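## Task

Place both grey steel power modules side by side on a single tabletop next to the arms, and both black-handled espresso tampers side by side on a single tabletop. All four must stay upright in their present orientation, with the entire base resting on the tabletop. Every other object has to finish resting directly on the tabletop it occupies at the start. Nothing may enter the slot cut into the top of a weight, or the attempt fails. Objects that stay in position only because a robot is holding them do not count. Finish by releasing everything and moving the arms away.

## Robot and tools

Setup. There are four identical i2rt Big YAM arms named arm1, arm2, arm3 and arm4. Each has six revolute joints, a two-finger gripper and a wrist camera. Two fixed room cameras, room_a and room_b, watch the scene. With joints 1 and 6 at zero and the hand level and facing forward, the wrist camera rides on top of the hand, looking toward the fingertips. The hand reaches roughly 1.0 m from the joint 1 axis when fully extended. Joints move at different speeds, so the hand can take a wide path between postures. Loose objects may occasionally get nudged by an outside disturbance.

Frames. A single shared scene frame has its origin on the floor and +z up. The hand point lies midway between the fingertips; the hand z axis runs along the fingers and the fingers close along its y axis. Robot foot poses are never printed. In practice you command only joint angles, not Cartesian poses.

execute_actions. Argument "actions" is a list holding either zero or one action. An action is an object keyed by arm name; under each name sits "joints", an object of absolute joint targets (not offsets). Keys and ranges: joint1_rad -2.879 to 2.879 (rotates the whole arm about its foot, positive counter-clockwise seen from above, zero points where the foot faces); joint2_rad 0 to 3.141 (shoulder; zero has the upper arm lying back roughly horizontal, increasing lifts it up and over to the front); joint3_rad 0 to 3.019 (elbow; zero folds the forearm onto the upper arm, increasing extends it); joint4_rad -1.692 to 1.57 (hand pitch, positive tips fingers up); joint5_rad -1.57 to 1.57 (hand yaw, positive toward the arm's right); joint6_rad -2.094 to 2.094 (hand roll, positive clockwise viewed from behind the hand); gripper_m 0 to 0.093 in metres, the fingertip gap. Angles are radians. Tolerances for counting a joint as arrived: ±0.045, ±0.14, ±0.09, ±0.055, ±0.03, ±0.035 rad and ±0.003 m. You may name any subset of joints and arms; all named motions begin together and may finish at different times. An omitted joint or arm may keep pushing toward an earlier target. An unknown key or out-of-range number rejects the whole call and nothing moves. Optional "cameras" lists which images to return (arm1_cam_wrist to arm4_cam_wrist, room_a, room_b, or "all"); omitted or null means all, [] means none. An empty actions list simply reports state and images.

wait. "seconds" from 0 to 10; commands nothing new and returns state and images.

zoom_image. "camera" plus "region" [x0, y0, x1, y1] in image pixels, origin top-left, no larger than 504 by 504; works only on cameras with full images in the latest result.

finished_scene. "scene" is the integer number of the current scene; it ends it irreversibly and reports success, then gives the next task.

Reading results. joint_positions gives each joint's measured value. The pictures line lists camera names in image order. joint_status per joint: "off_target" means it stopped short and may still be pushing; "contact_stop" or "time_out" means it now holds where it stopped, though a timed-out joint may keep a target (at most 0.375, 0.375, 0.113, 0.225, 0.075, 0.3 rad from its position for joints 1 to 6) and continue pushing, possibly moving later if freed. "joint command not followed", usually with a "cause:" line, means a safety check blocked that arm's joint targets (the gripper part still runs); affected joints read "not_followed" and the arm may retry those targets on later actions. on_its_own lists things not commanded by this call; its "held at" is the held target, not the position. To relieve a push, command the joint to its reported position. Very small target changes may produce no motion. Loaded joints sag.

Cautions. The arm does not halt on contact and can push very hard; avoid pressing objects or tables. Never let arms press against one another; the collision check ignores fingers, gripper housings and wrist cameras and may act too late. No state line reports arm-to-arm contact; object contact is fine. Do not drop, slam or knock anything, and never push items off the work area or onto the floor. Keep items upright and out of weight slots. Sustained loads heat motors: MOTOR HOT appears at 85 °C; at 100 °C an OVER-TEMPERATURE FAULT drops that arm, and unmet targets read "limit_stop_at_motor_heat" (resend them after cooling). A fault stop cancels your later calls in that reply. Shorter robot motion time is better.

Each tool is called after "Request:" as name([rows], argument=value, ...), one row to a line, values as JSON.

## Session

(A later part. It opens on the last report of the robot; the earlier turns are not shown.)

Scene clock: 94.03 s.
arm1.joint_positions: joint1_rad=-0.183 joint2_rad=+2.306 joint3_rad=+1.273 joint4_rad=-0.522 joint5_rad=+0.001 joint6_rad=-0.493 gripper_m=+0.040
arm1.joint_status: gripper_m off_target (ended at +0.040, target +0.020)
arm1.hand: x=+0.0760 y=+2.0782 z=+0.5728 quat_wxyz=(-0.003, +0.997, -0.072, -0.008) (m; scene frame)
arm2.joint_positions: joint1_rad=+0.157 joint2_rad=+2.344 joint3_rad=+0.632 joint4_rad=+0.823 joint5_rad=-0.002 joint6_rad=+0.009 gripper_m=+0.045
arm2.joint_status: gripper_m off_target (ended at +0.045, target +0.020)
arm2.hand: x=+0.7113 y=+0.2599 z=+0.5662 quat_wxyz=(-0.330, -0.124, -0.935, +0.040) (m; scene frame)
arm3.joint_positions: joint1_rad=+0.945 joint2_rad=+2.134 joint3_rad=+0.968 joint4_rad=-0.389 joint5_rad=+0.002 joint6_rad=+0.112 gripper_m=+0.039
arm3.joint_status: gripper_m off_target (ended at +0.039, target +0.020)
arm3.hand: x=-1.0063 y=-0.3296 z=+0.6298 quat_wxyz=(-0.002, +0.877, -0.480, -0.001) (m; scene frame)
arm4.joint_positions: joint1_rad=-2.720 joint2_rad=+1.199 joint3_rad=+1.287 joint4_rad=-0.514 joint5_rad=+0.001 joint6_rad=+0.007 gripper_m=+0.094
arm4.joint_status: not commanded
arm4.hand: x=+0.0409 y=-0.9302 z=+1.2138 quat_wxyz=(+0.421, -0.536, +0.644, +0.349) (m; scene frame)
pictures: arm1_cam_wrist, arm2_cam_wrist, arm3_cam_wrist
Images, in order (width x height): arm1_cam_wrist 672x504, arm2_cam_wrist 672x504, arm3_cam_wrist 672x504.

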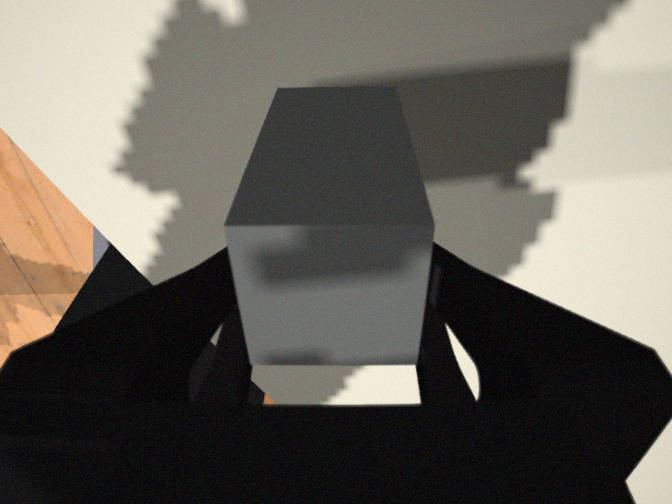

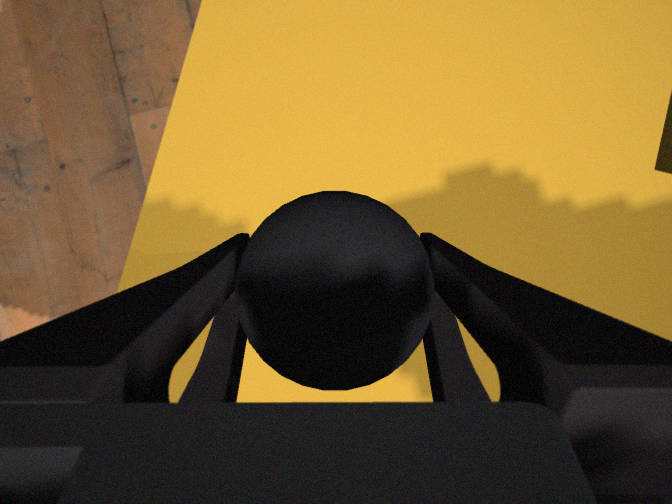

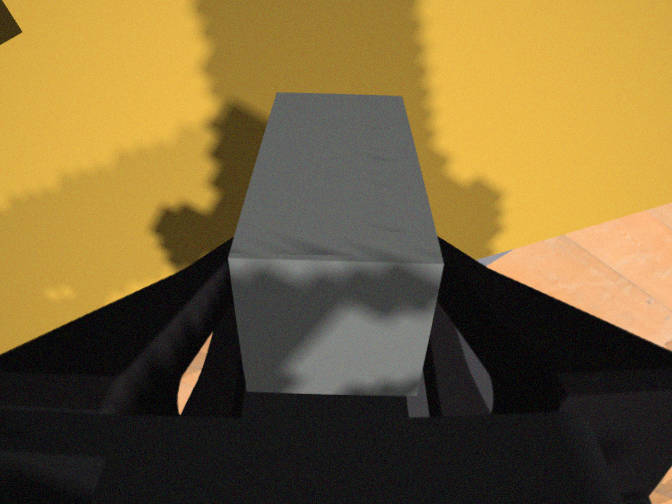

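Request:
execute_actions([
  {"arm1":{"joints":{"joint2_rad":1.92,"joint3_rad":1.4,"joint4_rad":-1.03}},"arm2":{"joints":{"joint2_rad":1.7,"joint3_rad":0.63,"joint4_rad":0.2}},"arm3":{"joints":{"joint2_rad":1.92,"joint3_rad":1.4,"joint4_rad":-1.03}},"arm4":{"joints":{"joint2_rad":2.4,"joint3_rad":1.4,"joint4_rad":0.72}}},
], cameras=["arm2_cam_wrist"])

Request:
execute_actions([
  {"arm1":{"joints":{"joint1_rad":1.889,"joint6_rad":-1.57}},"arm2":{"joints":{"joint1_rad":-1.337,"joint2_rad":2.0,"joint3_rad":1.4,"joint4_rad":-0.3}},"arm3":{"joints":{"joint1_rad":-0.508,"joint6_rad":1.57}}},
], cameras=[])

Request:
execute_actions([
  {"arm2":{"joints":{"joint2_rad":2.66,"joint3_rad":2.48,"joint4_rad":-0.67}}},
])

Scene clock: 112.03 s.
arm1.joint_positions: joint1_rad=-0.183 joint2_rad=+1.905 joint3_rad=+1.391 joint4_rad=-1.017 joint5_rad=+0.001 joint6_rad=-0.493 gripper_m=+0.040
arm1.joint_status: all done
arm1.hand: x=+0.0551 y=+2.0949 z=+0.8134 quat_wxyz=(-0.009, +0.997, -0.072, -0.018) (m; scene frame)
arm2.joint_positions: joint1_rad=+0.157 joint2_rad=+1.714 joint3_rad=+0.627 joint4_rad=+0.196 joint5_rad=-0.002 joint6_rad=+0.009 gripper_m=+0.045
arm2.joint_status: all done
arm2.hand: x=+0.7496 y=+0.2499 z=+0.7473 quat_wxyz=(-0.329, -0.124, -0.935, +0.040) (m; scene frame)
arm3.joint_positions: joint1_rad=+0.945 joint2_rad=+1.920 joint3_rad=+1.389 joint4_rad=-1.018 joint5_rad=+0.002 joint6_rad=+0.112 gripper_m=+0.039
arm3.joint_status: all done
arm3.hand: x=-1.0798 y=-0.2391 z=+0.8343 quat_wxyz=(-0.003, +0.877, -0.480, -0.004) (m; scene frame)
arm4.joint_positions: joint1_rad=-2.720 joint2_rad=+2.388 joint3_rad=+1.389 joint4_rad=+0.695 joint5_rad=+0.001 joint6_rad=+0.007 gripper_m=+0.094
arm4.joint_status: all done
arm4.hand: x=+0.0874 y=-0.6954 z=+0.7216 quat_wxyz=(+0.459, -0.514, +0.617, +0.381) (m; scene frame)
pictures: arm2_cam_wrist
Images, in order (width x height): arm2_cam_wrist 672x504.

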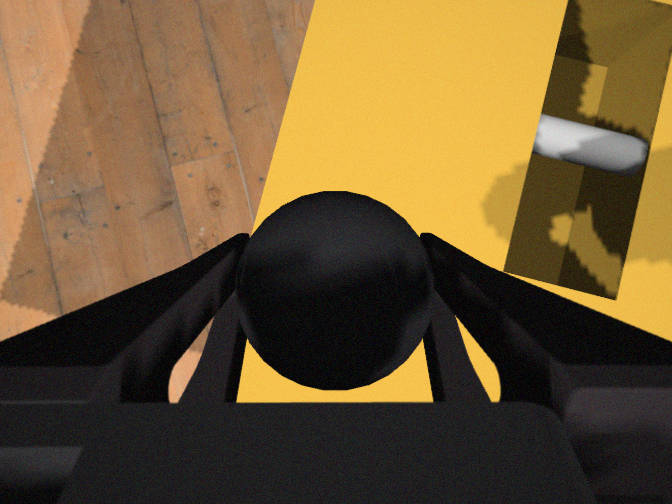

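Scene clock: 114.30 s.
arm1.joint_positions: joint1_rad=+1.895 joint2_rad=+1.905 joint3_rad=+1.391 joint4_rad=-1.017 joint5_rad=-0.001 joint6_rad=-1.562 gripper_m=+0.039
arm1.joint_status: all done
arm1.hand: x=+0.4276 y=+1.2183 z=+0.8152 quat_wxyz=(-0.002, +0.069, +0.997, -0.022) (m; scene frame)
arm2.joint_positions: joint1_rad=-1.344 joint2_rad=+2.022 joint3_rad=+1.387 joint4_rad=-0.303 joint5_rad=+0.003 joint6_rad=+0.009 gripper_m=+0.045
arm2.joint_status: all done
arm2.hand: x=+0.1595 y=-0.3188 z=+0.7996 quat_wxyz=(-0.197, -0.734, -0.604, +0.241) (m; scene frame)
arm3.joint_positions: joint1_rad=-0.514 joint2_rad=+1.920 joint3_rad=+1.389 joint4_rad=-1.018 joint5_rad=+0.002 joint6_rad=+1.561 gripper_m=+0.039
arm3.joint_status: all done
arm3.hand: x=-0.3477 y=-0.2757 z=+0.8407 quat_wxyz=(-0.011, -0.375, -0.927, -0.007) (m; scene frame)
arm4.joint_positions: joint1_rad=-2.720 joint2_rad=+2.388 joint3_rad=+1.389 joint4_rad=+0.695 joint5_rad=+0.001 joint6_rad=+0.007 gripper_m=+0.094
arm4.joint_status: not commanded
arm4.hand: x=+0.0874 y=-0.6954 z=+0.7216 quat_wxyz=(+0.459, -0.514, +0.617, +0.381) (m; scene frame)
pictures: none
No camera images: the call's "cameras" was empty. Leave "cameras" out to get every camera's image.

Scene clock: 116.37 s.
arm1.joint_positions: joint1_rad=+1.895 joint2_rad=+1.905 joint3_rad=+1.391 joint4_rad=-1.017 joint5_rad=-0.001 joint6_rad=-1.562 gripper_m=+0.039
arm1.joint_status: not commanded
arm1.hand: x=+0.4276 y=+1.2183 z=+0.8152 quat_wxyz=(-0.002, +0.069, +0.997, -0.022) (m; scene frame)
arm2.joint_positions: joint1_rad=-1.344 joint2_rad=+2.692 joint3_rad=+2.416 joint4_rad=-0.675 joint5_rad=+0.003 joint6_rad=+0.009 gripper_m=+0.045
arm2.joint_status: all done
arm2.hand: x=+0.1219 y=-0.5170 z=+0.7127 quat_wxyz=(-0.193, -0.736, -0.605, +0.236) (m; scene frame)
arm3.joint_positions: joint1_rad=-0.514 joint2_rad=+1.920 joint3_rad=+1.389 joint4_rad=-1.018 joint5_rad=+0.002 joint6_rad=+1.561 gripper_m=+0.039
arm3.joint_status: not commanded
arm3.hand: x=-0.3477 y=-0.2757 z=+0.8407 quat_wxyz=(-0.011, -0.375, -0.927, -0.007) (m; scene frame)
arm4.joint_positions: joint1_rad=-2.720 joint2_rad=+2.388 joint3_rad=+1.389 joint4_rad=+0.695 joint5_rad=+0.001 joint6_rad=+0.007 gripper_m=+0.094
arm4.joint_status: not commanded
arm4.hand: x=+0.0874 y=-0.6954 z=+0.7216 quat_wxyz=(+0.459, -0.514, +0.617, +0.381) (m; scene frame)
pictures: arm1_cam_wrist, arm2_cam_wrist, arm3_cam_wrist, arm4_cam_wrist, room_a, room_b
Images, in order (width x height): arm1_cam_wrist 672x504, arm2_cam_wrist 672x504, arm3_cam_wrist 672x504, arm4_cam_wrist 672x504, room_a 672x504, room_b 672x504.

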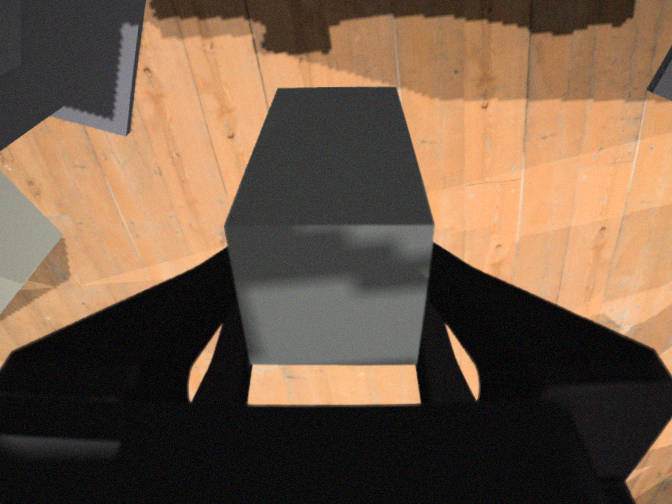

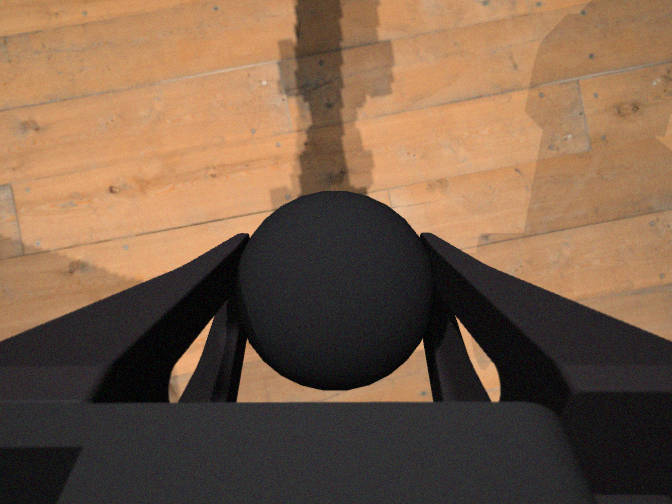

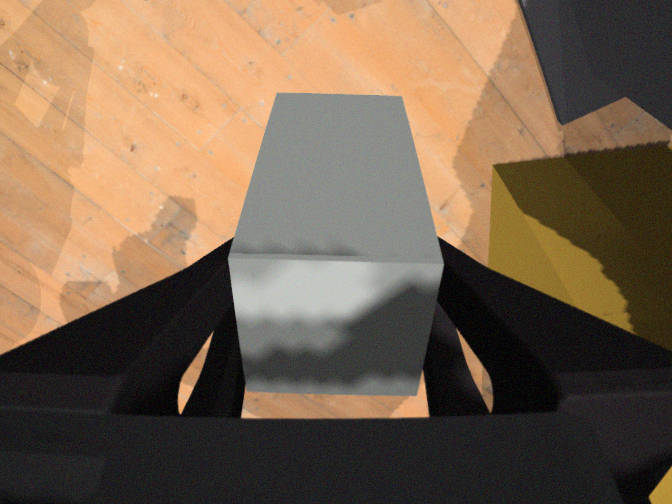

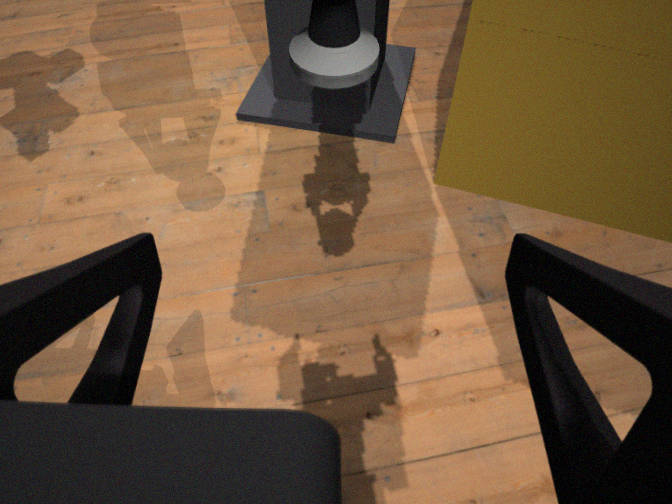

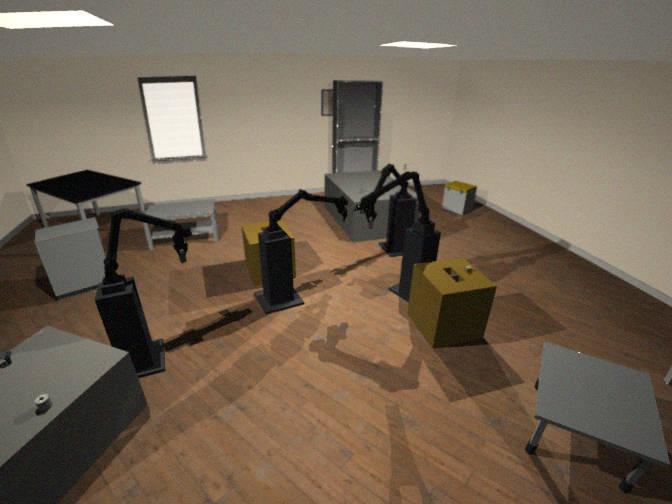

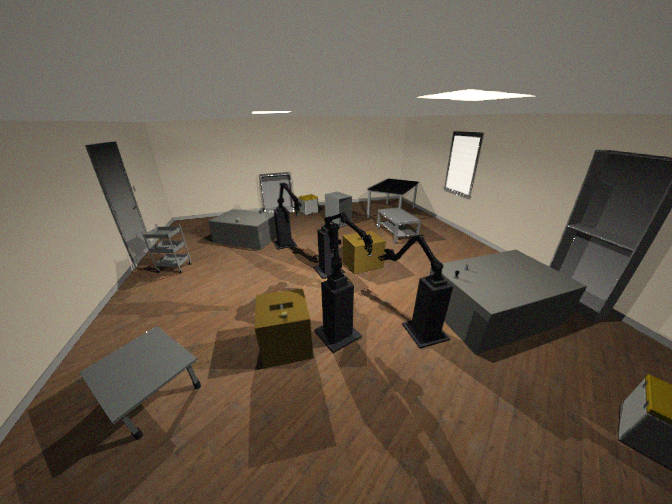

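Request:
execute_actions([
  {"arm2":{"joints":{"joint2_rad":2.6,"joint3_rad":2.5}},"arm4":{"joints":{"joint2_rad":2.54,"joint3_rad":1.77,"joint4_rad":0.51}}},
], cameras=["arm2_cam_wrist","arm4_cam_wrist","room_a"])

Request:
zoom_image(camera="room_a", region=[320, 180, 380, 225])

Scene clock: 123.90 s.
arm1.joint_positions: joint1_rad=+1.895 joint2_rad=+1.905 joint3_rad=+1.391 joint4_rad=-1.017 joint5_rad=-0.001 joint6_rad=-1.562 gripper_m=+0.039
arm1.joint_status: not commanded
arm1.hand: x=+0.4276 y=+1.2183 z=+0.8152 quat_wxyz=(-0.002, +0.069, +0.997, -0.022) (m; scene frame)
arm2.joint_positions: joint1_rad=-1.344 joint2_rad=+2.656 joint3_rad=+2.416 joint4_rad=-0.675 joint5_rad=+0.003 joint6_rad=+0.009 gripper_m=+0.045
arm2.joint_status: all done
arm2.hand: x=+0.1208 y=-0.5235 z=+0.7441 quat_wxyz=(-0.204, -0.731, -0.601, +0.249) (m; scene frame)
arm3.joint_positions: joint1_rad=-0.514 joint2_rad=+1.920 joint3_rad=+1.389 joint4_rad=-1.018 joint5_rad=+0.002 joint6_rad=+1.561 gripper_m=+0.039
arm3.joint_status: not commanded
arm3.hand: x=-0.3477 y=-0.2757 z=+0.8407 quat_wxyz=(-0.011, -0.375, -0.927, -0.007) (m; scene frame)
arm4.joint_positions: joint1_rad=-2.720 joint2_rad=+2.529 joint3_rad=+1.746 joint4_rad=+0.527 joint5_rad=+0.001 joint6_rad=+0.007 gripper_m=+0.094
arm4.joint_status: all done
arm4.hand: x=+0.1039 y=-0.6034 z=+0.7386 quat_wxyz=(+0.473, -0.504, +0.605, +0.394) (m; scene frame)
pictures: arm2_cam_wrist, arm4_cam_wrist, room_a
Images, in order (width x height): arm2_cam_wrist 672x504, arm4_cam_wrist 672x504, room_a 672x504.

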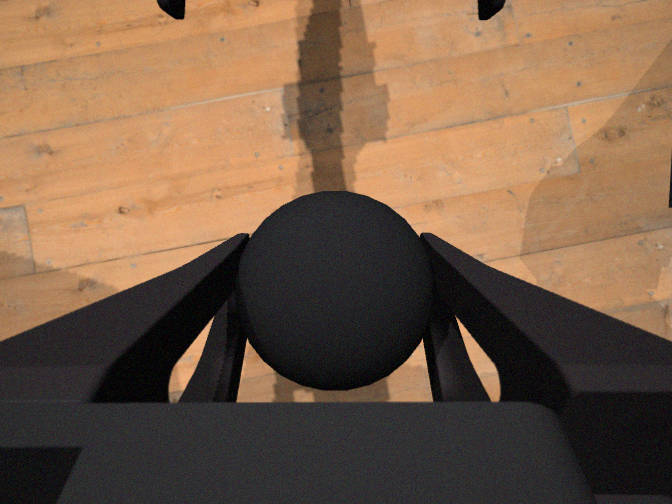

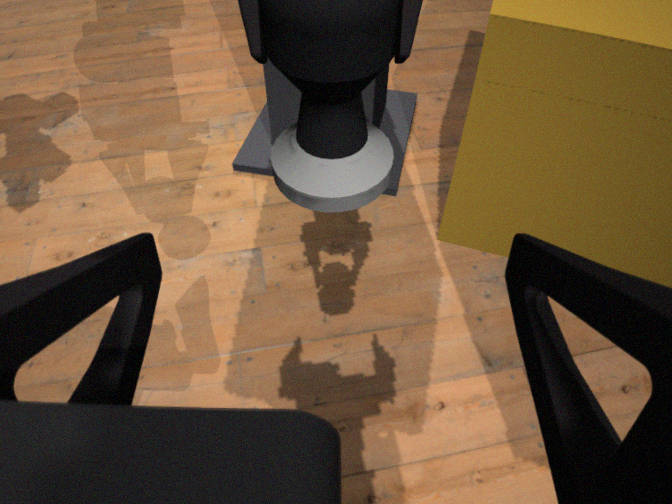

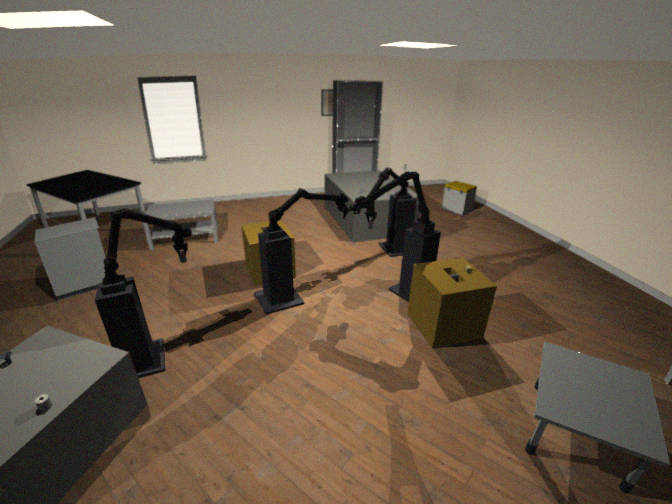

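Region (320, 180, 380, 225) of room_a's 672x504 image, scaled by 8.400, with more detail than that image has; it fills the top 378 rows of this view, and the rest is white.

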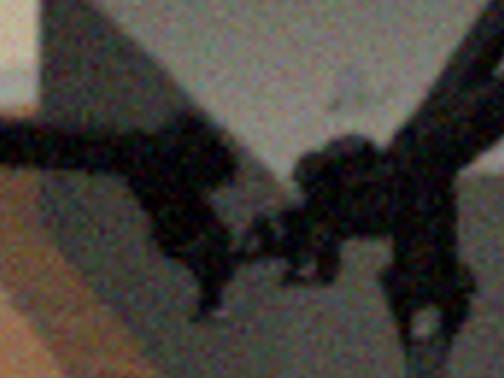

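Request:
execute_actions([
  {"arm2":{"joints":{"joint4_rad":-0.61}},"arm4":{"joints":{"joint2_rad":2.84,"joint3_rad":2.33,"joint4_rad":0.41}}},
], cameras=["arm2_cam_wrist","arm4_cam_wrist"])

Scene clock: 141.20 s.
arm1.joint_positions: joint1_rad=+1.895 joint2_rad=+1.905 joint3_rad=+1.391 joint4_rad=-1.017 joint5_rad=-0.001 joint6_rad=-1.562 gripper_m=+0.039
arm1.joint_status: not commanded
arm1.hand: x=+0.4276 y=+1.2183 z=+0.8152 quat_wxyz=(-0.002, +0.069, +0.997, -0.022) (m; scene frame)
arm2.joint_positions: joint1_rad=-1.344 joint2_rad=+2.656 joint3_rad=+2.416 joint4_rad=-0.640 joint5_rad=+0.003 joint6_rad=+0.009 gripper_m=+0.045
arm2.joint_status: all done
arm2.hand: x=+0.1196 y=-0.5301 z=+0.7494 quat_wxyz=(-0.215, -0.727, -0.598, +0.262) (m; scene frame)
arm3.joint_positions: joint1_rad=-0.514 joint2_rad=+1.920 joint3_rad=+1.389 joint4_rad=-1.018 joint5_rad=+0.002 joint6_rad=+1.561 gripper_m=+0.039
arm3.joint_status: not commanded
arm3.hand: x=-0.3477 y=-0.2757 z=+0.8407 quat_wxyz=(-0.011, -0.375, -0.927, -0.007) (m; scene frame)
arm4.joint_positions: joint1_rad=-2.720 joint2_rad=+2.829 joint3_rad=+2.297 joint4_rad=+0.422 joint5_rad=+0.001 joint6_rad=+0.007 gripper_m=+0.094
arm4.joint_status: all done
arm4.hand: x=+0.1213 y=-0.5078 z=+0.7401 quat_wxyz=(+0.516, -0.475, +0.569, +0.430) (m; scene frame)
pictures: arm2_cam_wrist, arm4_cam_wrist
Images, in order (width x height): arm2_cam_wrist 672x504, arm4_cam_wrist 672x504.

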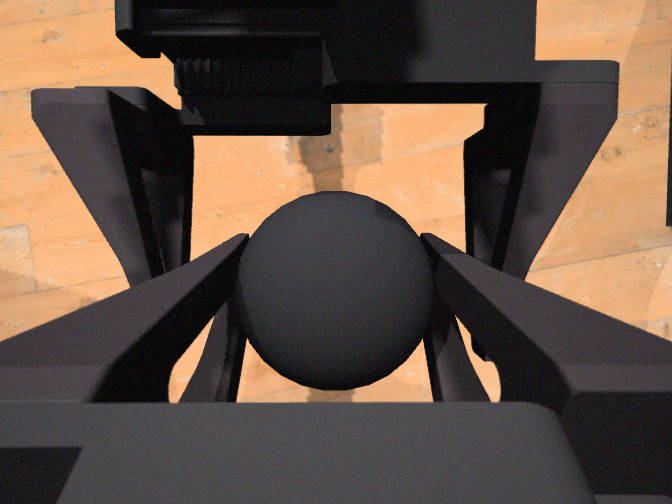

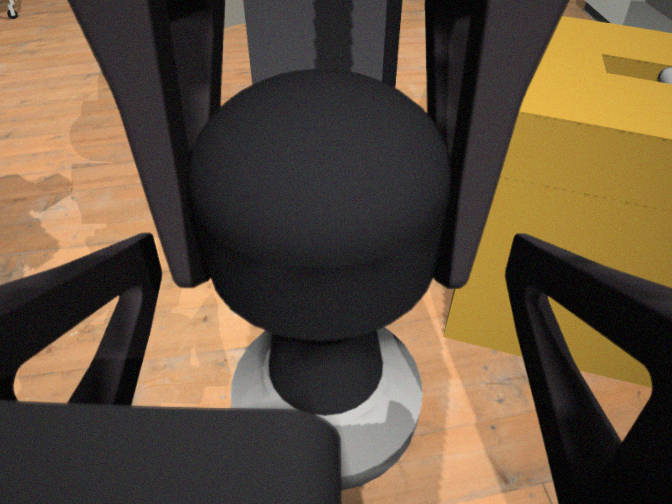

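Lower about 3 cm.

Request:
execute_actions([
  {"arm4":{"joints":{"joint4_rad":0.3,"gripper_m":0.07}}},
], cameras=["arm2_cam_wrist","arm4_cam_wrist"])

Scene clock: 145.60 s.
arm1.joint_positions: joint1_rad=+1.895 joint2_rad=+1.905 joint3_rad=+1.391 joint4_rad=-1.017 joint5_rad=-0.001 joint6_rad=-1.562 gripper_m=+0.039
arm1.joint_status: not commanded
arm1.hand: x=+0.4276 y=+1.2183 z=+0.8152 quat_wxyz=(-0.002, +0.069, +0.997, -0.022) (m; scene frame)
arm2.joint_positions: joint1_rad=-1.344 joint2_rad=+2.656 joint3_rad=+2.416 joint4_rad=-0.640 joint5_rad=+0.003 joint6_rad=+0.009 gripper_m=+0.045
arm2.joint_status: not commanded
arm2.hand: x=+0.1196 y=-0.5301 z=+0.7494 quat_wxyz=(-0.215, -0.727, -0.598, +0.262) (m; scene frame)
arm3.joint_positions: joint1_rad=-0.514 joint2_rad=+1.920 joint3_rad=+1.389 joint4_rad=-1.018 joint5_rad=+0.002 joint6_rad=+1.561 gripper_m=+0.039
arm3.joint_status: not commanded
arm3.hand: x=-0.3477 y=-0.2757 z=+0.8407 quat_wxyz=(-0.011, -0.375, -0.927, -0.007) (m; scene frame)
arm4.joint_positions: joint1_rad=-2.720 joint2_rad=+2.829 joint3_rad=+2.297 joint4_rad=+0.320 joint5_rad=+0.001 joint6_rad=+0.007 gripper_m=+0.070
arm4.joint_status: all done
arm4.hand: x=+0.1208 y=-0.5115 z=+0.7152 quat_wxyz=(+0.486, -0.496, +0.595, +0.405) (m; scene frame)
pictures: arm2_cam_wrist, arm4_cam_wrist
Images, in order (width x height): arm2_cam_wrist 672x504, arm4_cam_wrist 672x504.

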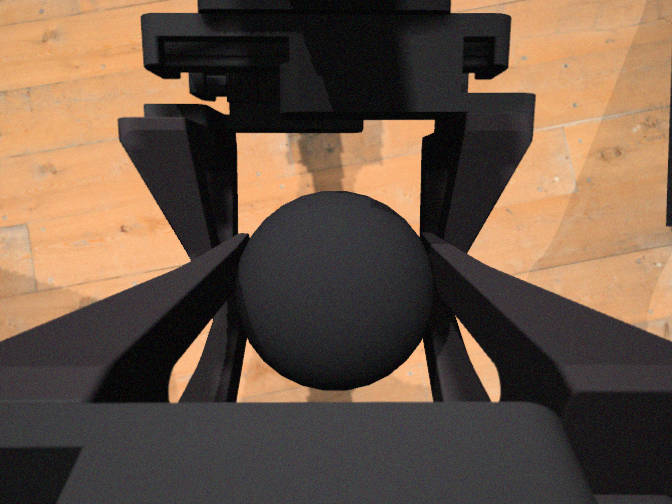

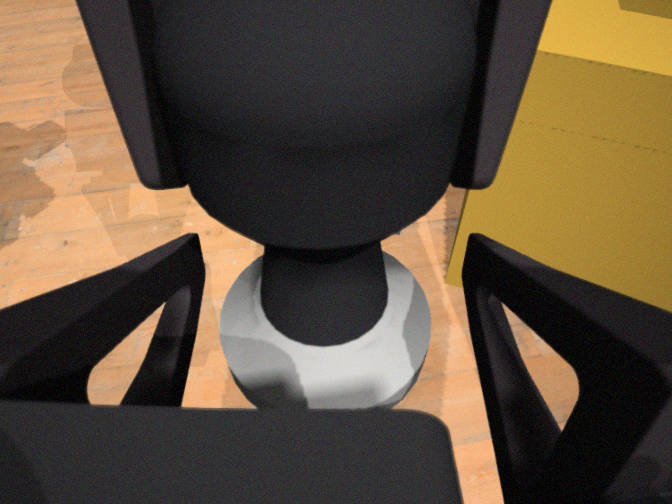

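Request:
execute_actions([
  {"arm4":{"joints":{"gripper_m":0.01}}},
], cameras=["arm4_cam_wrist"])

Scene clock: 148.23 s.
arm1.joint_positions: joint1_rad=+1.895 joint2_rad=+1.905 joint3_rad=+1.391 joint4_rad=-1.017 joint5_rad=-0.001 joint6_rad=-1.562 gripper_m=+0.039
arm1.joint_status: not commanded
arm1.hand: x=+0.4276 y=+1.2183 z=+0.8152 quat_wxyz=(-0.002, +0.069, +0.997, -0.022) (m; scene frame)
arm2.joint_positions: joint1_rad=-1.344 joint2_rad=+2.656 joint3_rad=+2.416 joint4_rad=-0.640 joint5_rad=-0.001 joint6_rad=+0.009 gripper_m=+0.045
arm2.joint_status: not commanded
arm2.hand: x=+0.1205 y=-0.5303 z=+0.7495 quat_wxyz=(-0.216, -0.726, -0.598, +0.260) (m; scene frame)
arm3.joint_positions: joint1_rad=-0.514 joint2_rad=+1.920 joint3_rad=+1.389 joint4_rad=-1.018 joint5_rad=+0.002 joint6_rad=+1.561 gripper_m=+0.039
arm3.joint_status: not commanded
arm3.hand: x=-0.3477 y=-0.2757 z=+0.8407 quat_wxyz=(-0.011, -0.375, -0.927, -0.007) (m; scene frame)
arm4.joint_positions: joint1_rad=-2.720 joint2_rad=+2.829 joint3_rad=+2.297 joint4_rad=+0.320 joint5_rad=-0.003 joint6_rad=+0.007 gripper_m=+0.051
arm4.joint_status: gripper_m off_target (ended at +0.051, target +0.010)
arm4.hand: x=+0.1201 y=-0.5114 z=+0.7152 quat_wxyz=(+0.486, -0.497, +0.594, +0.406) (m; scene frame)
pictures: arm4_cam_wrist
Images, in order (width x height): arm4_cam_wrist 672x504.

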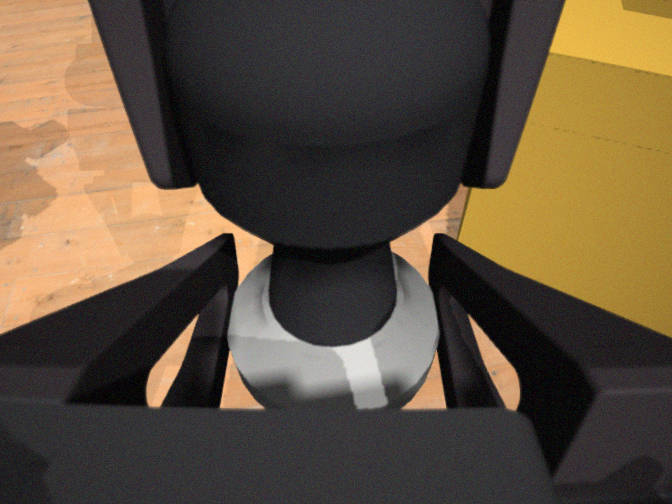

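Request:
execute_actions([
  {"arm4":{"joints":{"gripper_m":0.062}}},
], cameras=[])

Request:
execute_actions([
  {"arm4":{"joints":{"joint4_rad":0.27}}},
], cameras=[])

Request:
execute_actions([
  {"arm4":{"joints":{"gripper_m":0.02}}},
], cameras=["arm4_cam_wrist"])

Scene clock: 153.67 s.
arm1.joint_positions: joint1_rad=+1.895 joint2_rad=+1.905 joint3_rad=+1.391 joint4_rad=-1.017 joint5_rad=-0.001 joint6_rad=-1.562 gripper_m=+0.039
arm1.joint_status: not commanded
arm1.hand: x=+0.4276 y=+1.2183 z=+0.8152 quat_wxyz=(-0.002, +0.069, +0.997, -0.022) (m; scene frame)
arm2.joint_positions: joint1_rad=-1.344 joint2_rad=+2.656 joint3_rad=+2.416 joint4_rad=-0.640 joint5_rad=-0.001 joint6_rad=+0.009 gripper_m=+0.045
arm2.joint_status: not commanded
arm2.hand: x=+0.1205 y=-0.5303 z=+0.7495 quat_wxyz=(-0.216, -0.726, -0.598, +0.260) (m; scene frame)
arm3.joint_positions: joint1_rad=-0.514 joint2_rad=+1.920 joint3_rad=+1.389 joint4_rad=-1.018 joint5_rad=+0.002 joint6_rad=+1.561 gripper_m=+0.039
arm3.joint_status: not commanded
arm3.hand: x=-0.3477 y=-0.2757 z=+0.8407 quat_wxyz=(-0.011, -0.375, -0.927, -0.007) (m; scene frame)
arm4.joint_positions: joint1_rad=-2.720 joint2_rad=+2.829 joint3_rad=+2.297 joint4_rad=+0.320 joint5_rad=-0.003 joint6_rad=+0.007 gripper_m=+0.062
arm4.joint_status: all done
arm4.hand: x=+0.1202 y=-0.5114 z=+0.7152 quat_wxyz=(+0.486, -0.497, +0.594, +0.406) (m; scene frame)
pictures: none
No camera images: the call's "cameras" was empty. Leave "cameras" out to get every camera's image.

Scene clock: 154.23 s.
arm1.joint_positions: joint1_rad=+1.895 joint2_rad=+1.905 joint3_rad=+1.391 joint4_rad=-1.017 joint5_rad=-0.001 joint6_rad=-1.562 gripper_m=+0.039
arm1.joint_status: not commanded
arm1.hand: x=+0.4276 y=+1.2183 z=+0.8152 quat_wxyz=(-0.002, +0.069, +0.997, -0.022) (m; scene frame)
arm2.joint_positions: joint1_rad=-1.344 joint2_rad=+2.656 joint3_rad=+2.416 joint4_rad=-0.640 joint5_rad=-0.001 joint6_rad=+0.009 gripper_m=+0.045
arm2.joint_status: not commanded
arm2.hand: x=+0.1205 y=-0.5303 z=+0.7495 quat_wxyz=(-0.216, -0.726, -0.598, +0.260) (m; scene frame)
arm3.joint_positions: joint1_rad=-0.514 joint2_rad=+1.920 joint3_rad=+1.389 joint4_rad=-1.018 joint5_rad=+0.002 joint6_rad=+1.561 gripper_m=+0.039
arm3.joint_status: not commanded
arm3.hand: x=-0.3477 y=-0.2757 z=+0.8407 quat_wxyz=(-0.011, -0.375, -0.927, -0.007) (m; scene frame)
arm4.joint_positions: joint1_rad=-2.720 joint2_rad=+2.829 joint3_rad=+2.297 joint4_rad=+0.290 joint5_rad=-0.003 joint6_rad=+0.007 gripper_m=+0.062
arm4.joint_status: all done
arm4.hand: x=+0.1200 y=-0.5129 z=+0.7081 quat_wxyz=(+0.477, -0.503, +0.601, +0.398) (m; scene frame)
pictures: none
No camera images: the call's "cameras" was empty. Leave "cameras" out to get every camera's image.

Scene clock: 154.80 s.
arm1.joint_positions: joint1_rad=+1.895 joint2_rad=+1.905 joint3_rad=+1.391 joint4_rad=-1.017 joint5_rad=-0.001 joint6_rad=-1.562 gripper_m=+0.039
arm1.joint_status: not commanded
arm1.hand: x=+0.4276 y=+1.2183 z=+0.8152 quat_wxyz=(-0.002, +0.069, +0.997, -0.022) (m; scene frame)
arm2.joint_positions: joint1_rad=-1.344 joint2_rad=+2.656 joint3_rad=+2.416 joint4_rad=-0.640 joint5_rad=-0.002 joint6_rad=+0.009 gripper_m=+0.045
arm2.joint_status: not commanded
arm2.hand: x=+0.1207 y=-0.5303 z=+0.7495 quat_wxyz=(-0.216, -0.726, -0.598, +0.260) (m; scene frame)
arm3.joint_positions: joint1_rad=-0.514 joint2_rad=+1.920 joint3_rad=+1.389 joint4_rad=-1.018 joint5_rad=+0.002 joint6_rad=+1.561 gripper_m=+0.039
arm3.joint_status: not commanded
arm3.hand: x=-0.3477 y=-0.2757 z=+0.8407 quat_wxyz=(-0.011, -0.375, -0.927, -0.007) (m; scene frame)
arm4.joint_positions: joint1_rad=-2.720 joint2_rad=+2.829 joint3_rad=+2.297 joint4_rad=+0.290 joint5_rad=-0.003 joint6_rad=+0.007 gripper_m=+0.051
arm4.joint_status: gripper_m off_target (ended at +0.051, target +0.020)
arm4.hand: x=+0.1198 y=-0.5130 z=+0.7079 quat_wxyz=(+0.476, -0.503, +0.601, +0.398) (m; scene frame)
pictures: arm4_cam_wrist
Images, in order (width x height): arm4_cam_wrist 672x504.

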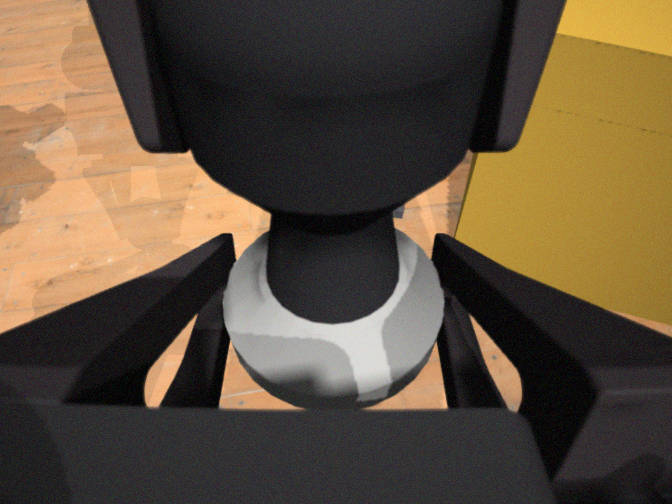

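Request:
execute_actions([
  {"arm2":{"joints":{"gripper_m":0.093}}},
], cameras=[])

Request:
execute_actions([
  {"arm4":{"joints":{"joint2_rad":2.4,"joint3_rad":1.4,"joint4_rad":0.78}},"arm2":{"joints":{"joint2_rad":2.2,"joint3_rad":1.9}}},
], cameras=["arm4_cam_wrist"])

Request:
execute_actions([
  {"arm4":{"joints":{"joint2_rad":1.2,"joint3_rad":0.6,"joint4_rad":0.36}},"arm2":{"joints":{"joint2_rad":2.2,"joint3_rad":1.31,"joint4_rad":0.63}}},
], cameras=[])

Request:
execute_actions([
  {"arm4":{"joints":{"joint1_rad":1.4}},"arm2":{"joints":{"joint1_rad":-1.926}}},
], cameras=["arm4_cam_wrist","arm2_cam_wrist","room_b"])

Scene clock: 168.03 s.
arm1.joint_positions: joint1_rad=+1.895 joint2_rad=+1.905 joint3_rad=+1.391 joint4_rad=-1.017 joint5_rad=-0.001 joint6_rad=-1.562 gripper_m=+0.039
arm1.joint_status: not commanded
arm1.hand: x=+0.4276 y=+1.2183 z=+0.8152 quat_wxyz=(-0.002, +0.069, +0.997, -0.022) (m; scene frame)
arm2.joint_positions: joint1_rad=-1.344 joint2_rad=+2.619 joint3_rad=+2.435 joint4_rad=-0.627 joint5_rad=-0.002 joint6_rad=+0.009 gripper_m=+0.093
arm2.joint_status: all done
arm2.hand: x=+0.1185 y=-0.5428 z=+0.7951 quat_wxyz=(-0.237, -0.717, -0.591, +0.285) (m; scene frame)
arm3.joint_positions: joint1_rad=-0.514 joint2_rad=+1.920 joint3_rad=+1.389 joint4_rad=-1.018 joint5_rad=+0.002 joint6_rad=+1.561 gripper_m=+0.039
arm3.joint_status: not commanded
arm3.hand: x=-0.3477 y=-0.2757 z=+0.8407 quat_wxyz=(-0.011, -0.375, -0.927, -0.007) (m; scene frame)
arm4.joint_positions: joint1_rad=-2.720 joint2_rad=+2.832 joint3_rad=+2.297 joint4_rad=+0.274 joint5_rad=-0.003 joint6_rad=+0.007 gripper_m=+0.051
arm4.joint_status: not commanded
arm4.hand: x=+0.1198 y=-0.5145 z=+0.7013 quat_wxyz=(+0.471, -0.506, +0.606, +0.393) (m; scene frame)
pictures: none
No camera images: the call's "cameras" was empty. Leave "cameras" out to get every camera's image.

Scene clock: 169.83 s.
arm1.joint_positions: joint1_rad=+1.895 joint2_rad=+1.905 joint3_rad=+1.391 joint4_rad=-1.017 joint5_rad=-0.001 joint6_rad=-1.562 gripper_m=+0.039
arm1.joint_status: not commanded
arm1.hand: x=+0.4276 y=+1.2183 z=+0.8152 quat_wxyz=(-0.002, +0.069, +0.997, -0.022) (m; scene frame)
arm2.joint_positions: joint1_rad=-1.344 joint2_rad=+2.221 joint3_rad=+1.897 joint4_rad=-0.619 joint5_rad=-0.002 joint6_rad=+0.009 gripper_m=+0.093
arm2.joint_status: all done
arm2.hand: x=+0.1403 y=-0.4279 z=+0.8532 quat_wxyz=(-0.197, -0.734, -0.605, +0.238) (m; scene frame)
arm3.joint_positions: joint1_rad=-0.514 joint2_rad=+1.920 joint3_rad=+1.389 joint4_rad=-1.018 joint5_rad=+0.002 joint6_rad=+1.561 gripper_m=+0.039
arm3.joint_status: not commanded
arm3.hand: x=-0.3477 y=-0.2757 z=+0.8407 quat_wxyz=(-0.011, -0.375, -0.927, -0.007) (m; scene frame)
arm4.joint_positions: joint1_rad=-2.720 joint2_rad=+2.429 joint3_rad=+1.374 joint4_rad=+0.758 joint5_rad=-0.003 joint6_rad=+0.007 gripper_m=+0.051
arm4.joint_status: all done
arm4.hand: x=+0.0853 y=-0.7045 z=+0.6986 quat_wxyz=(+0.460, -0.513, +0.614, +0.384) (m; scene frame)
pictures: arm4_cam_wrist
Images, in order (width x height): arm4_cam_wrist 672x504.

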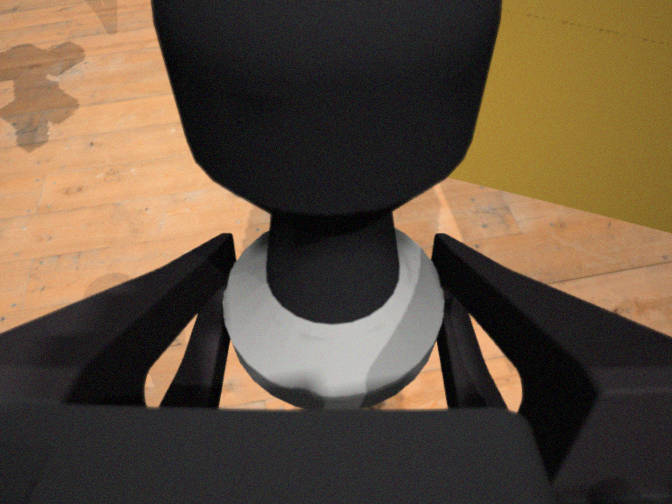

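Scene clock: 171.63 s.
arm1.joint_positions: joint1_rad=+1.895 joint2_rad=+1.905 joint3_rad=+1.391 joint4_rad=-1.017 joint5_rad=-0.001 joint6_rad=-1.562 gripper_m=+0.039
arm1.joint_status: not commanded
arm1.hand: x=+0.4276 y=+1.2183 z=+0.8152 quat_wxyz=(-0.002, +0.069, +0.997, -0.022) (m; scene frame)
arm2.joint_positions: joint1_rad=-1.344 joint2_rad=+2.219 joint3_rad=+1.310 joint4_rad=+0.609 joint5_rad=-0.002 joint6_rad=+0.009 gripper_m=+0.093
arm2.joint_status: all done
arm2.hand: x=+0.1470 y=-0.3912 z=+0.8004 quat_wxyz=(-0.380, -0.620, -0.512, +0.456) (m; scene frame)
arm3.joint_positions: joint1_rad=-0.514 joint2_rad=+1.920 joint3_rad=+1.389 joint4_rad=-1.018 joint5_rad=+0.002 joint6_rad=+1.561 gripper_m=+0.039
arm3.joint_status: not commanded
arm3.hand: x=-0.3477 y=-0.2757 z=+0.8407 quat_wxyz=(-0.011, -0.375, -0.927, -0.007) (m; scene frame)
arm4.joint_positions: joint1_rad=-2.720 joint2_rad=+1.218 joint3_rad=+0.591 joint4_rad=+0.366 joint5_rad=-0.003 joint6_rad=+0.007 gripper_m=+0.051
arm4.joint_status: all done
arm4.hand: x=+0.0334 y=-0.9775 z=+0.9947 quat_wxyz=(+0.471, -0.506, +0.606, +0.393) (m; scene frame)
pictures: none
No camera images: the call's "cameras" was empty. Leave "cameras" out to get every camera's image.

Scene clock: 174.77 s.
arm1.joint_positions: joint1_rad=+1.895 joint2_rad=+1.905 joint3_rad=+1.391 joint4_rad=-1.017 joint5_rad=-0.001 joint6_rad=-1.562 gripper_m=+0.039
arm1.joint_status: not commanded
arm1.hand: x=+0.4276 y=+1.2183 z=+0.8152 quat_wxyz=(-0.002, +0.069, +0.997, -0.022) (m; scene frame)
arm2.joint_positions: joint1_rad=-1.922 joint2_rad=+2.219 joint3_rad=+1.310 joint4_rad=+0.609 joint5_rad=+0.002 joint6_rad=+0.009 gripper_m=+0.093
arm2.joint_status: all done
arm2.hand: x=-0.2463 y=-0.1887 z=+0.8022 quat_wxyz=(-0.234, -0.741, -0.313, +0.547) (m; scene frame)
arm3.joint_positions: joint1_rad=-0.514 joint2_rad=+1.920 joint3_rad=+1.389 joint4_rad=-1.018 joint5_rad=+0.002 joint6_rad=+1.561 gripper_m=+0.039
arm3.joint_status: not commanded
arm3.hand: x=-0.3477 y=-0.2757 z=+0.8407 quat_wxyz=(-0.011, -0.375, -0.927, -0.007) (m; scene frame)
arm4.joint_positions: joint1_rad=+1.399 joint2_rad=+1.218 joint3_rad=+0.591 joint4_rad=+0.366 joint5_rad=-0.002 joint6_rad=+0.007 gripper_m=+0.051
arm4.joint_status: all done
arm4.hand: x=+0.3032 y=-1.8214 z=+0.9891 quat_wxyz=(-0.567, -0.305, -0.732, +0.222) (m; scene frame)
pictures: arm2_cam_wrist, arm4_cam_wrist, room_b
Images, in order (width x height): arm2_cam_wrist 672x504, arm4_cam_wrist 672x504, room_b 672x504.

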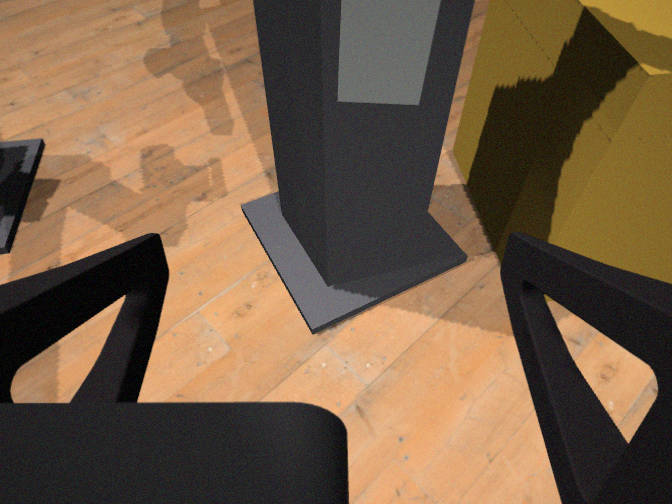

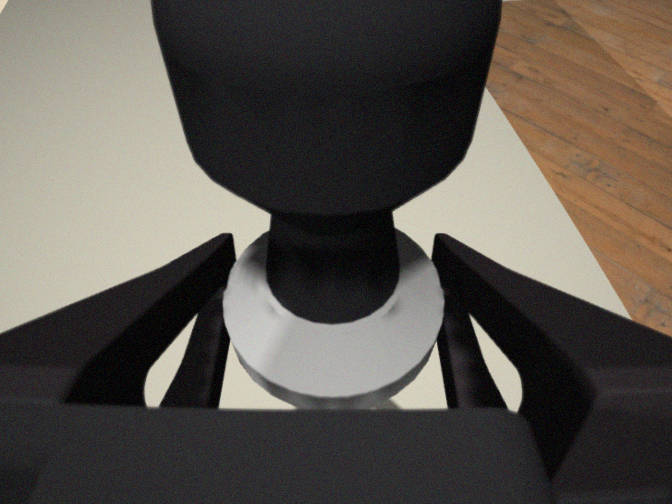

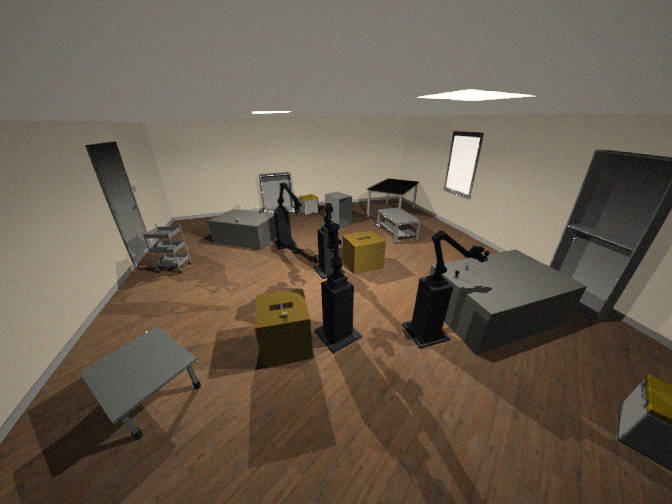

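Request:
execute_actions([
  {"arm4":{"joints":{"joint1_rad":1.55,"joint2_rad":2.48,"joint3_rad":1.19,"joint4_rad":1.11}},"arm2":{"joints":{"joint1_rad":-1.95,"joint2_rad":2.5,"joint3_rad":1.94,"joint4_rad":0.29}}},
], cameras=["arm4_cam_wrist","arm2_cam_wrist","arm3_cam_wrist","room_b"])

Request:
zoom_image(camera="room_b", region=[430, 230, 530, 305])

Scene clock: 183.50 s.
arm1.joint_positions: joint1_rad=+1.895 joint2_rad=+1.905 joint3_rad=+1.391 joint4_rad=-1.017 joint5_rad=-0.001 joint6_rad=-1.562 gripper_m=+0.039
arm1.joint_status: not commanded
arm1.hand: x=+0.4276 y=+1.2183 z=+0.8152 quat_wxyz=(-0.002, +0.069, +0.997, -0.022) (m; scene frame)
arm2.joint_positions: joint1_rad=-1.938 joint2_rad=+2.496 joint3_rad=+1.896 joint4_rad=+0.289 joint5_rad=+0.002 joint6_rad=+0.009 gripper_m=+0.093
arm2.joint_status: all done
arm2.hand: x=-0.3534 y=-0.2799 z=+0.7976 quat_wxyz=(-0.227, -0.746, -0.308, +0.544) (m; scene frame)
arm3.joint_positions: joint1_rad=-0.514 joint2_rad=+1.920 joint3_rad=+1.389 joint4_rad=-1.018 joint5_rad=+0.002 joint6_rad=+1.561 gripper_m=+0.039
arm3.joint_status: not commanded
arm3.hand: x=-0.3477 y=-0.2757 z=+0.8407 quat_wxyz=(-0.011, -0.375, -0.927, -0.007) (m; scene frame)
arm4.joint_positions: joint1_rad=+1.556 joint2_rad=+2.516 joint3_rad=+1.162 joint4_rad=+1.066 joint5_rad=-0.001 joint6_rad=+0.007 gripper_m=+0.051
arm4.joint_status: all done
arm4.hand: x=+0.5078 y=-1.8639 z=+0.6228 quat_wxyz=(-0.573, -0.249, -0.761, +0.174) (m; scene frame)
pictures: arm2_cam_wrist, arm3_cam_wrist, arm4_cam_wrist, room_b
Images, in order (width x height): arm2_cam_wrist 672x504, arm3_cam_wrist 672x504, arm4_cam_wrist 672x504, room_b 672x504.

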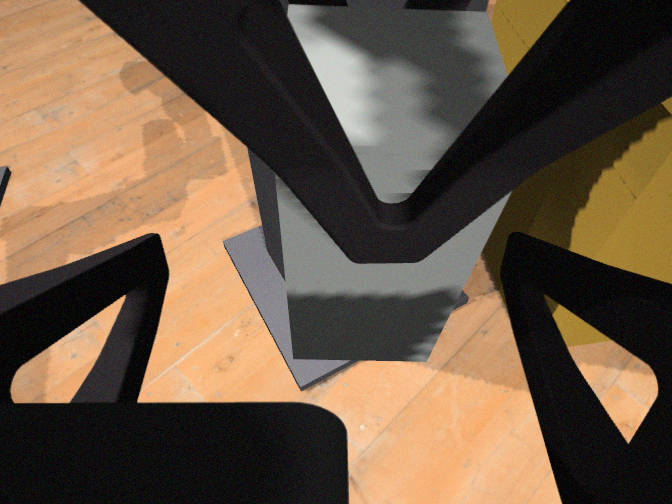

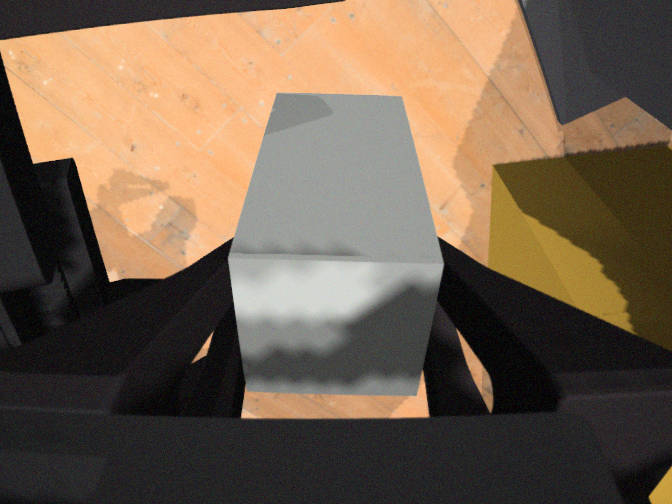

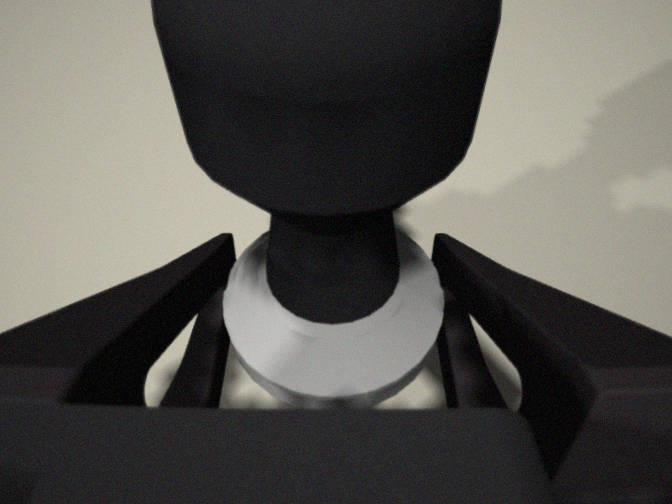

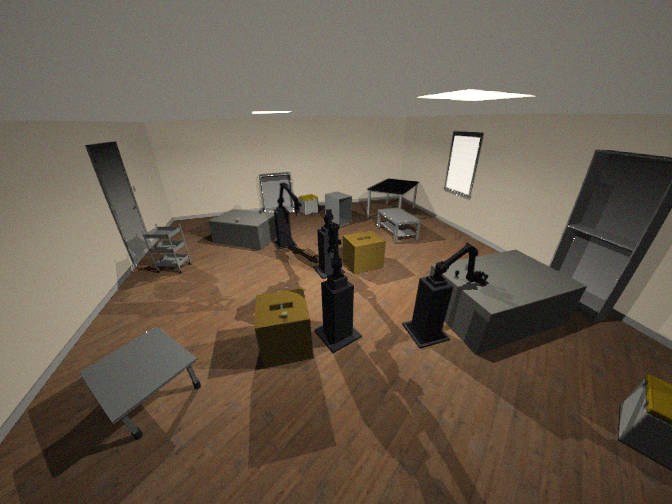

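Region (430, 230, 530, 305) of room_b's 672x504 image, scaled by 5.040, with more detail than that image has; it fills the top 378 rows of this view, and the rest is white.

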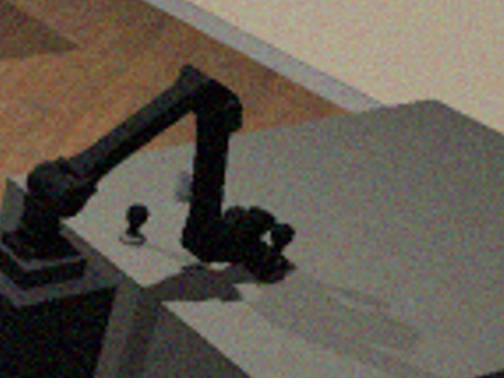

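Request:
execute_actions([
  {"arm4":{"joints":{"joint2_rad":2.55,"joint4_rad":1.19}},"arm2":{"joints":{"joint5_rad":0.04,"gripper_m":0.02}}},
], cameras=["arm4_cam_wrist","arm2_cam_wrist"])

Scene clock: 188.07 s.
arm1.joint_positions: joint1_rad=+1.895 joint2_rad=+1.905 joint3_rad=+1.391 joint4_rad=-1.017 joint5_rad=-0.001 joint6_rad=-1.562 gripper_m=+0.039
arm1.joint_status: not commanded
arm1.hand: x=+0.4276 y=+1.2183 z=+0.8152 quat_wxyz=(-0.002, +0.069, +0.997, -0.022) (m; scene frame)
arm2.joint_positions: joint1_rad=-1.941 joint2_rad=+2.496 joint3_rad=+1.896 joint4_rad=+0.289 joint5_rad=+0.040 joint6_rad=+0.008 gripper_m=+0.040
arm2.joint_status: gripper_m off_target (ended at +0.040, target +0.020); the others done
arm2.hand: x=-0.3596 y=-0.2736 z=+0.7976 quat_wxyz=(-0.213, -0.751, -0.297, +0.550) (m; scene frame)
arm3.joint_positions: joint1_rad=-0.515 joint2_rad=+1.920 joint3_rad=+1.389 joint4_rad=-1.018 joint5_rad=+0.001 joint6_rad=+1.567 gripper_m=+0.039
arm3.joint_status: not commanded
arm3.hand: x=-0.3477 y=-0.2757 z=+0.8407 quat_wxyz=(-0.010, -0.377, -0.926, -0.007) (m; scene frame)
arm4.joint_positions: joint1_rad=+1.556 joint2_rad=+2.540 joint3_rad=+1.162 joint4_rad=+1.144 joint5_rad=-0.001 joint6_rad=+0.007 gripper_m=+0.051
arm4.joint_status: all done
arm4.hand: x=+0.5065 y=-1.8630 z=+0.6256 quat_wxyz=(-0.594, -0.244, -0.745, +0.180) (m; scene frame)
pictures: arm2_cam_wrist, arm4_cam_wrist
Images, in order (width x height): arm2_cam_wrist 672x504, arm4_cam_wrist 672x504.

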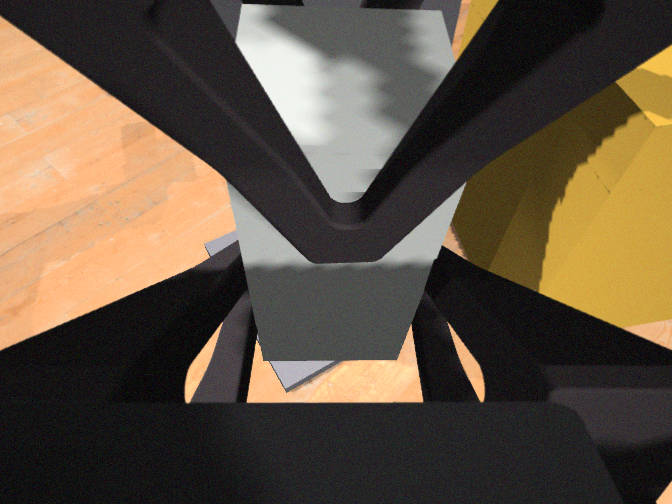

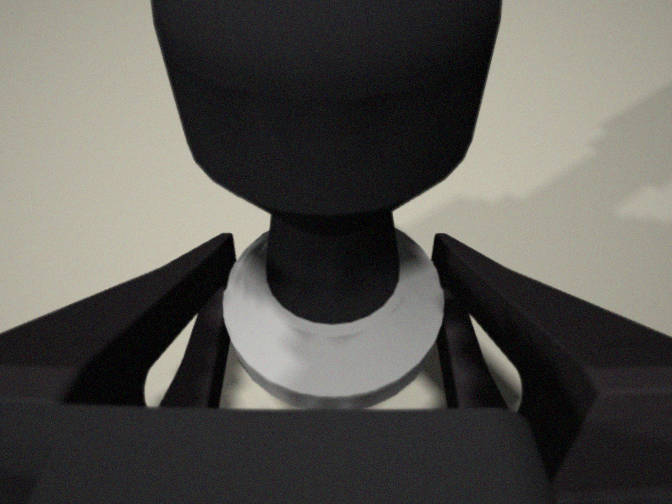

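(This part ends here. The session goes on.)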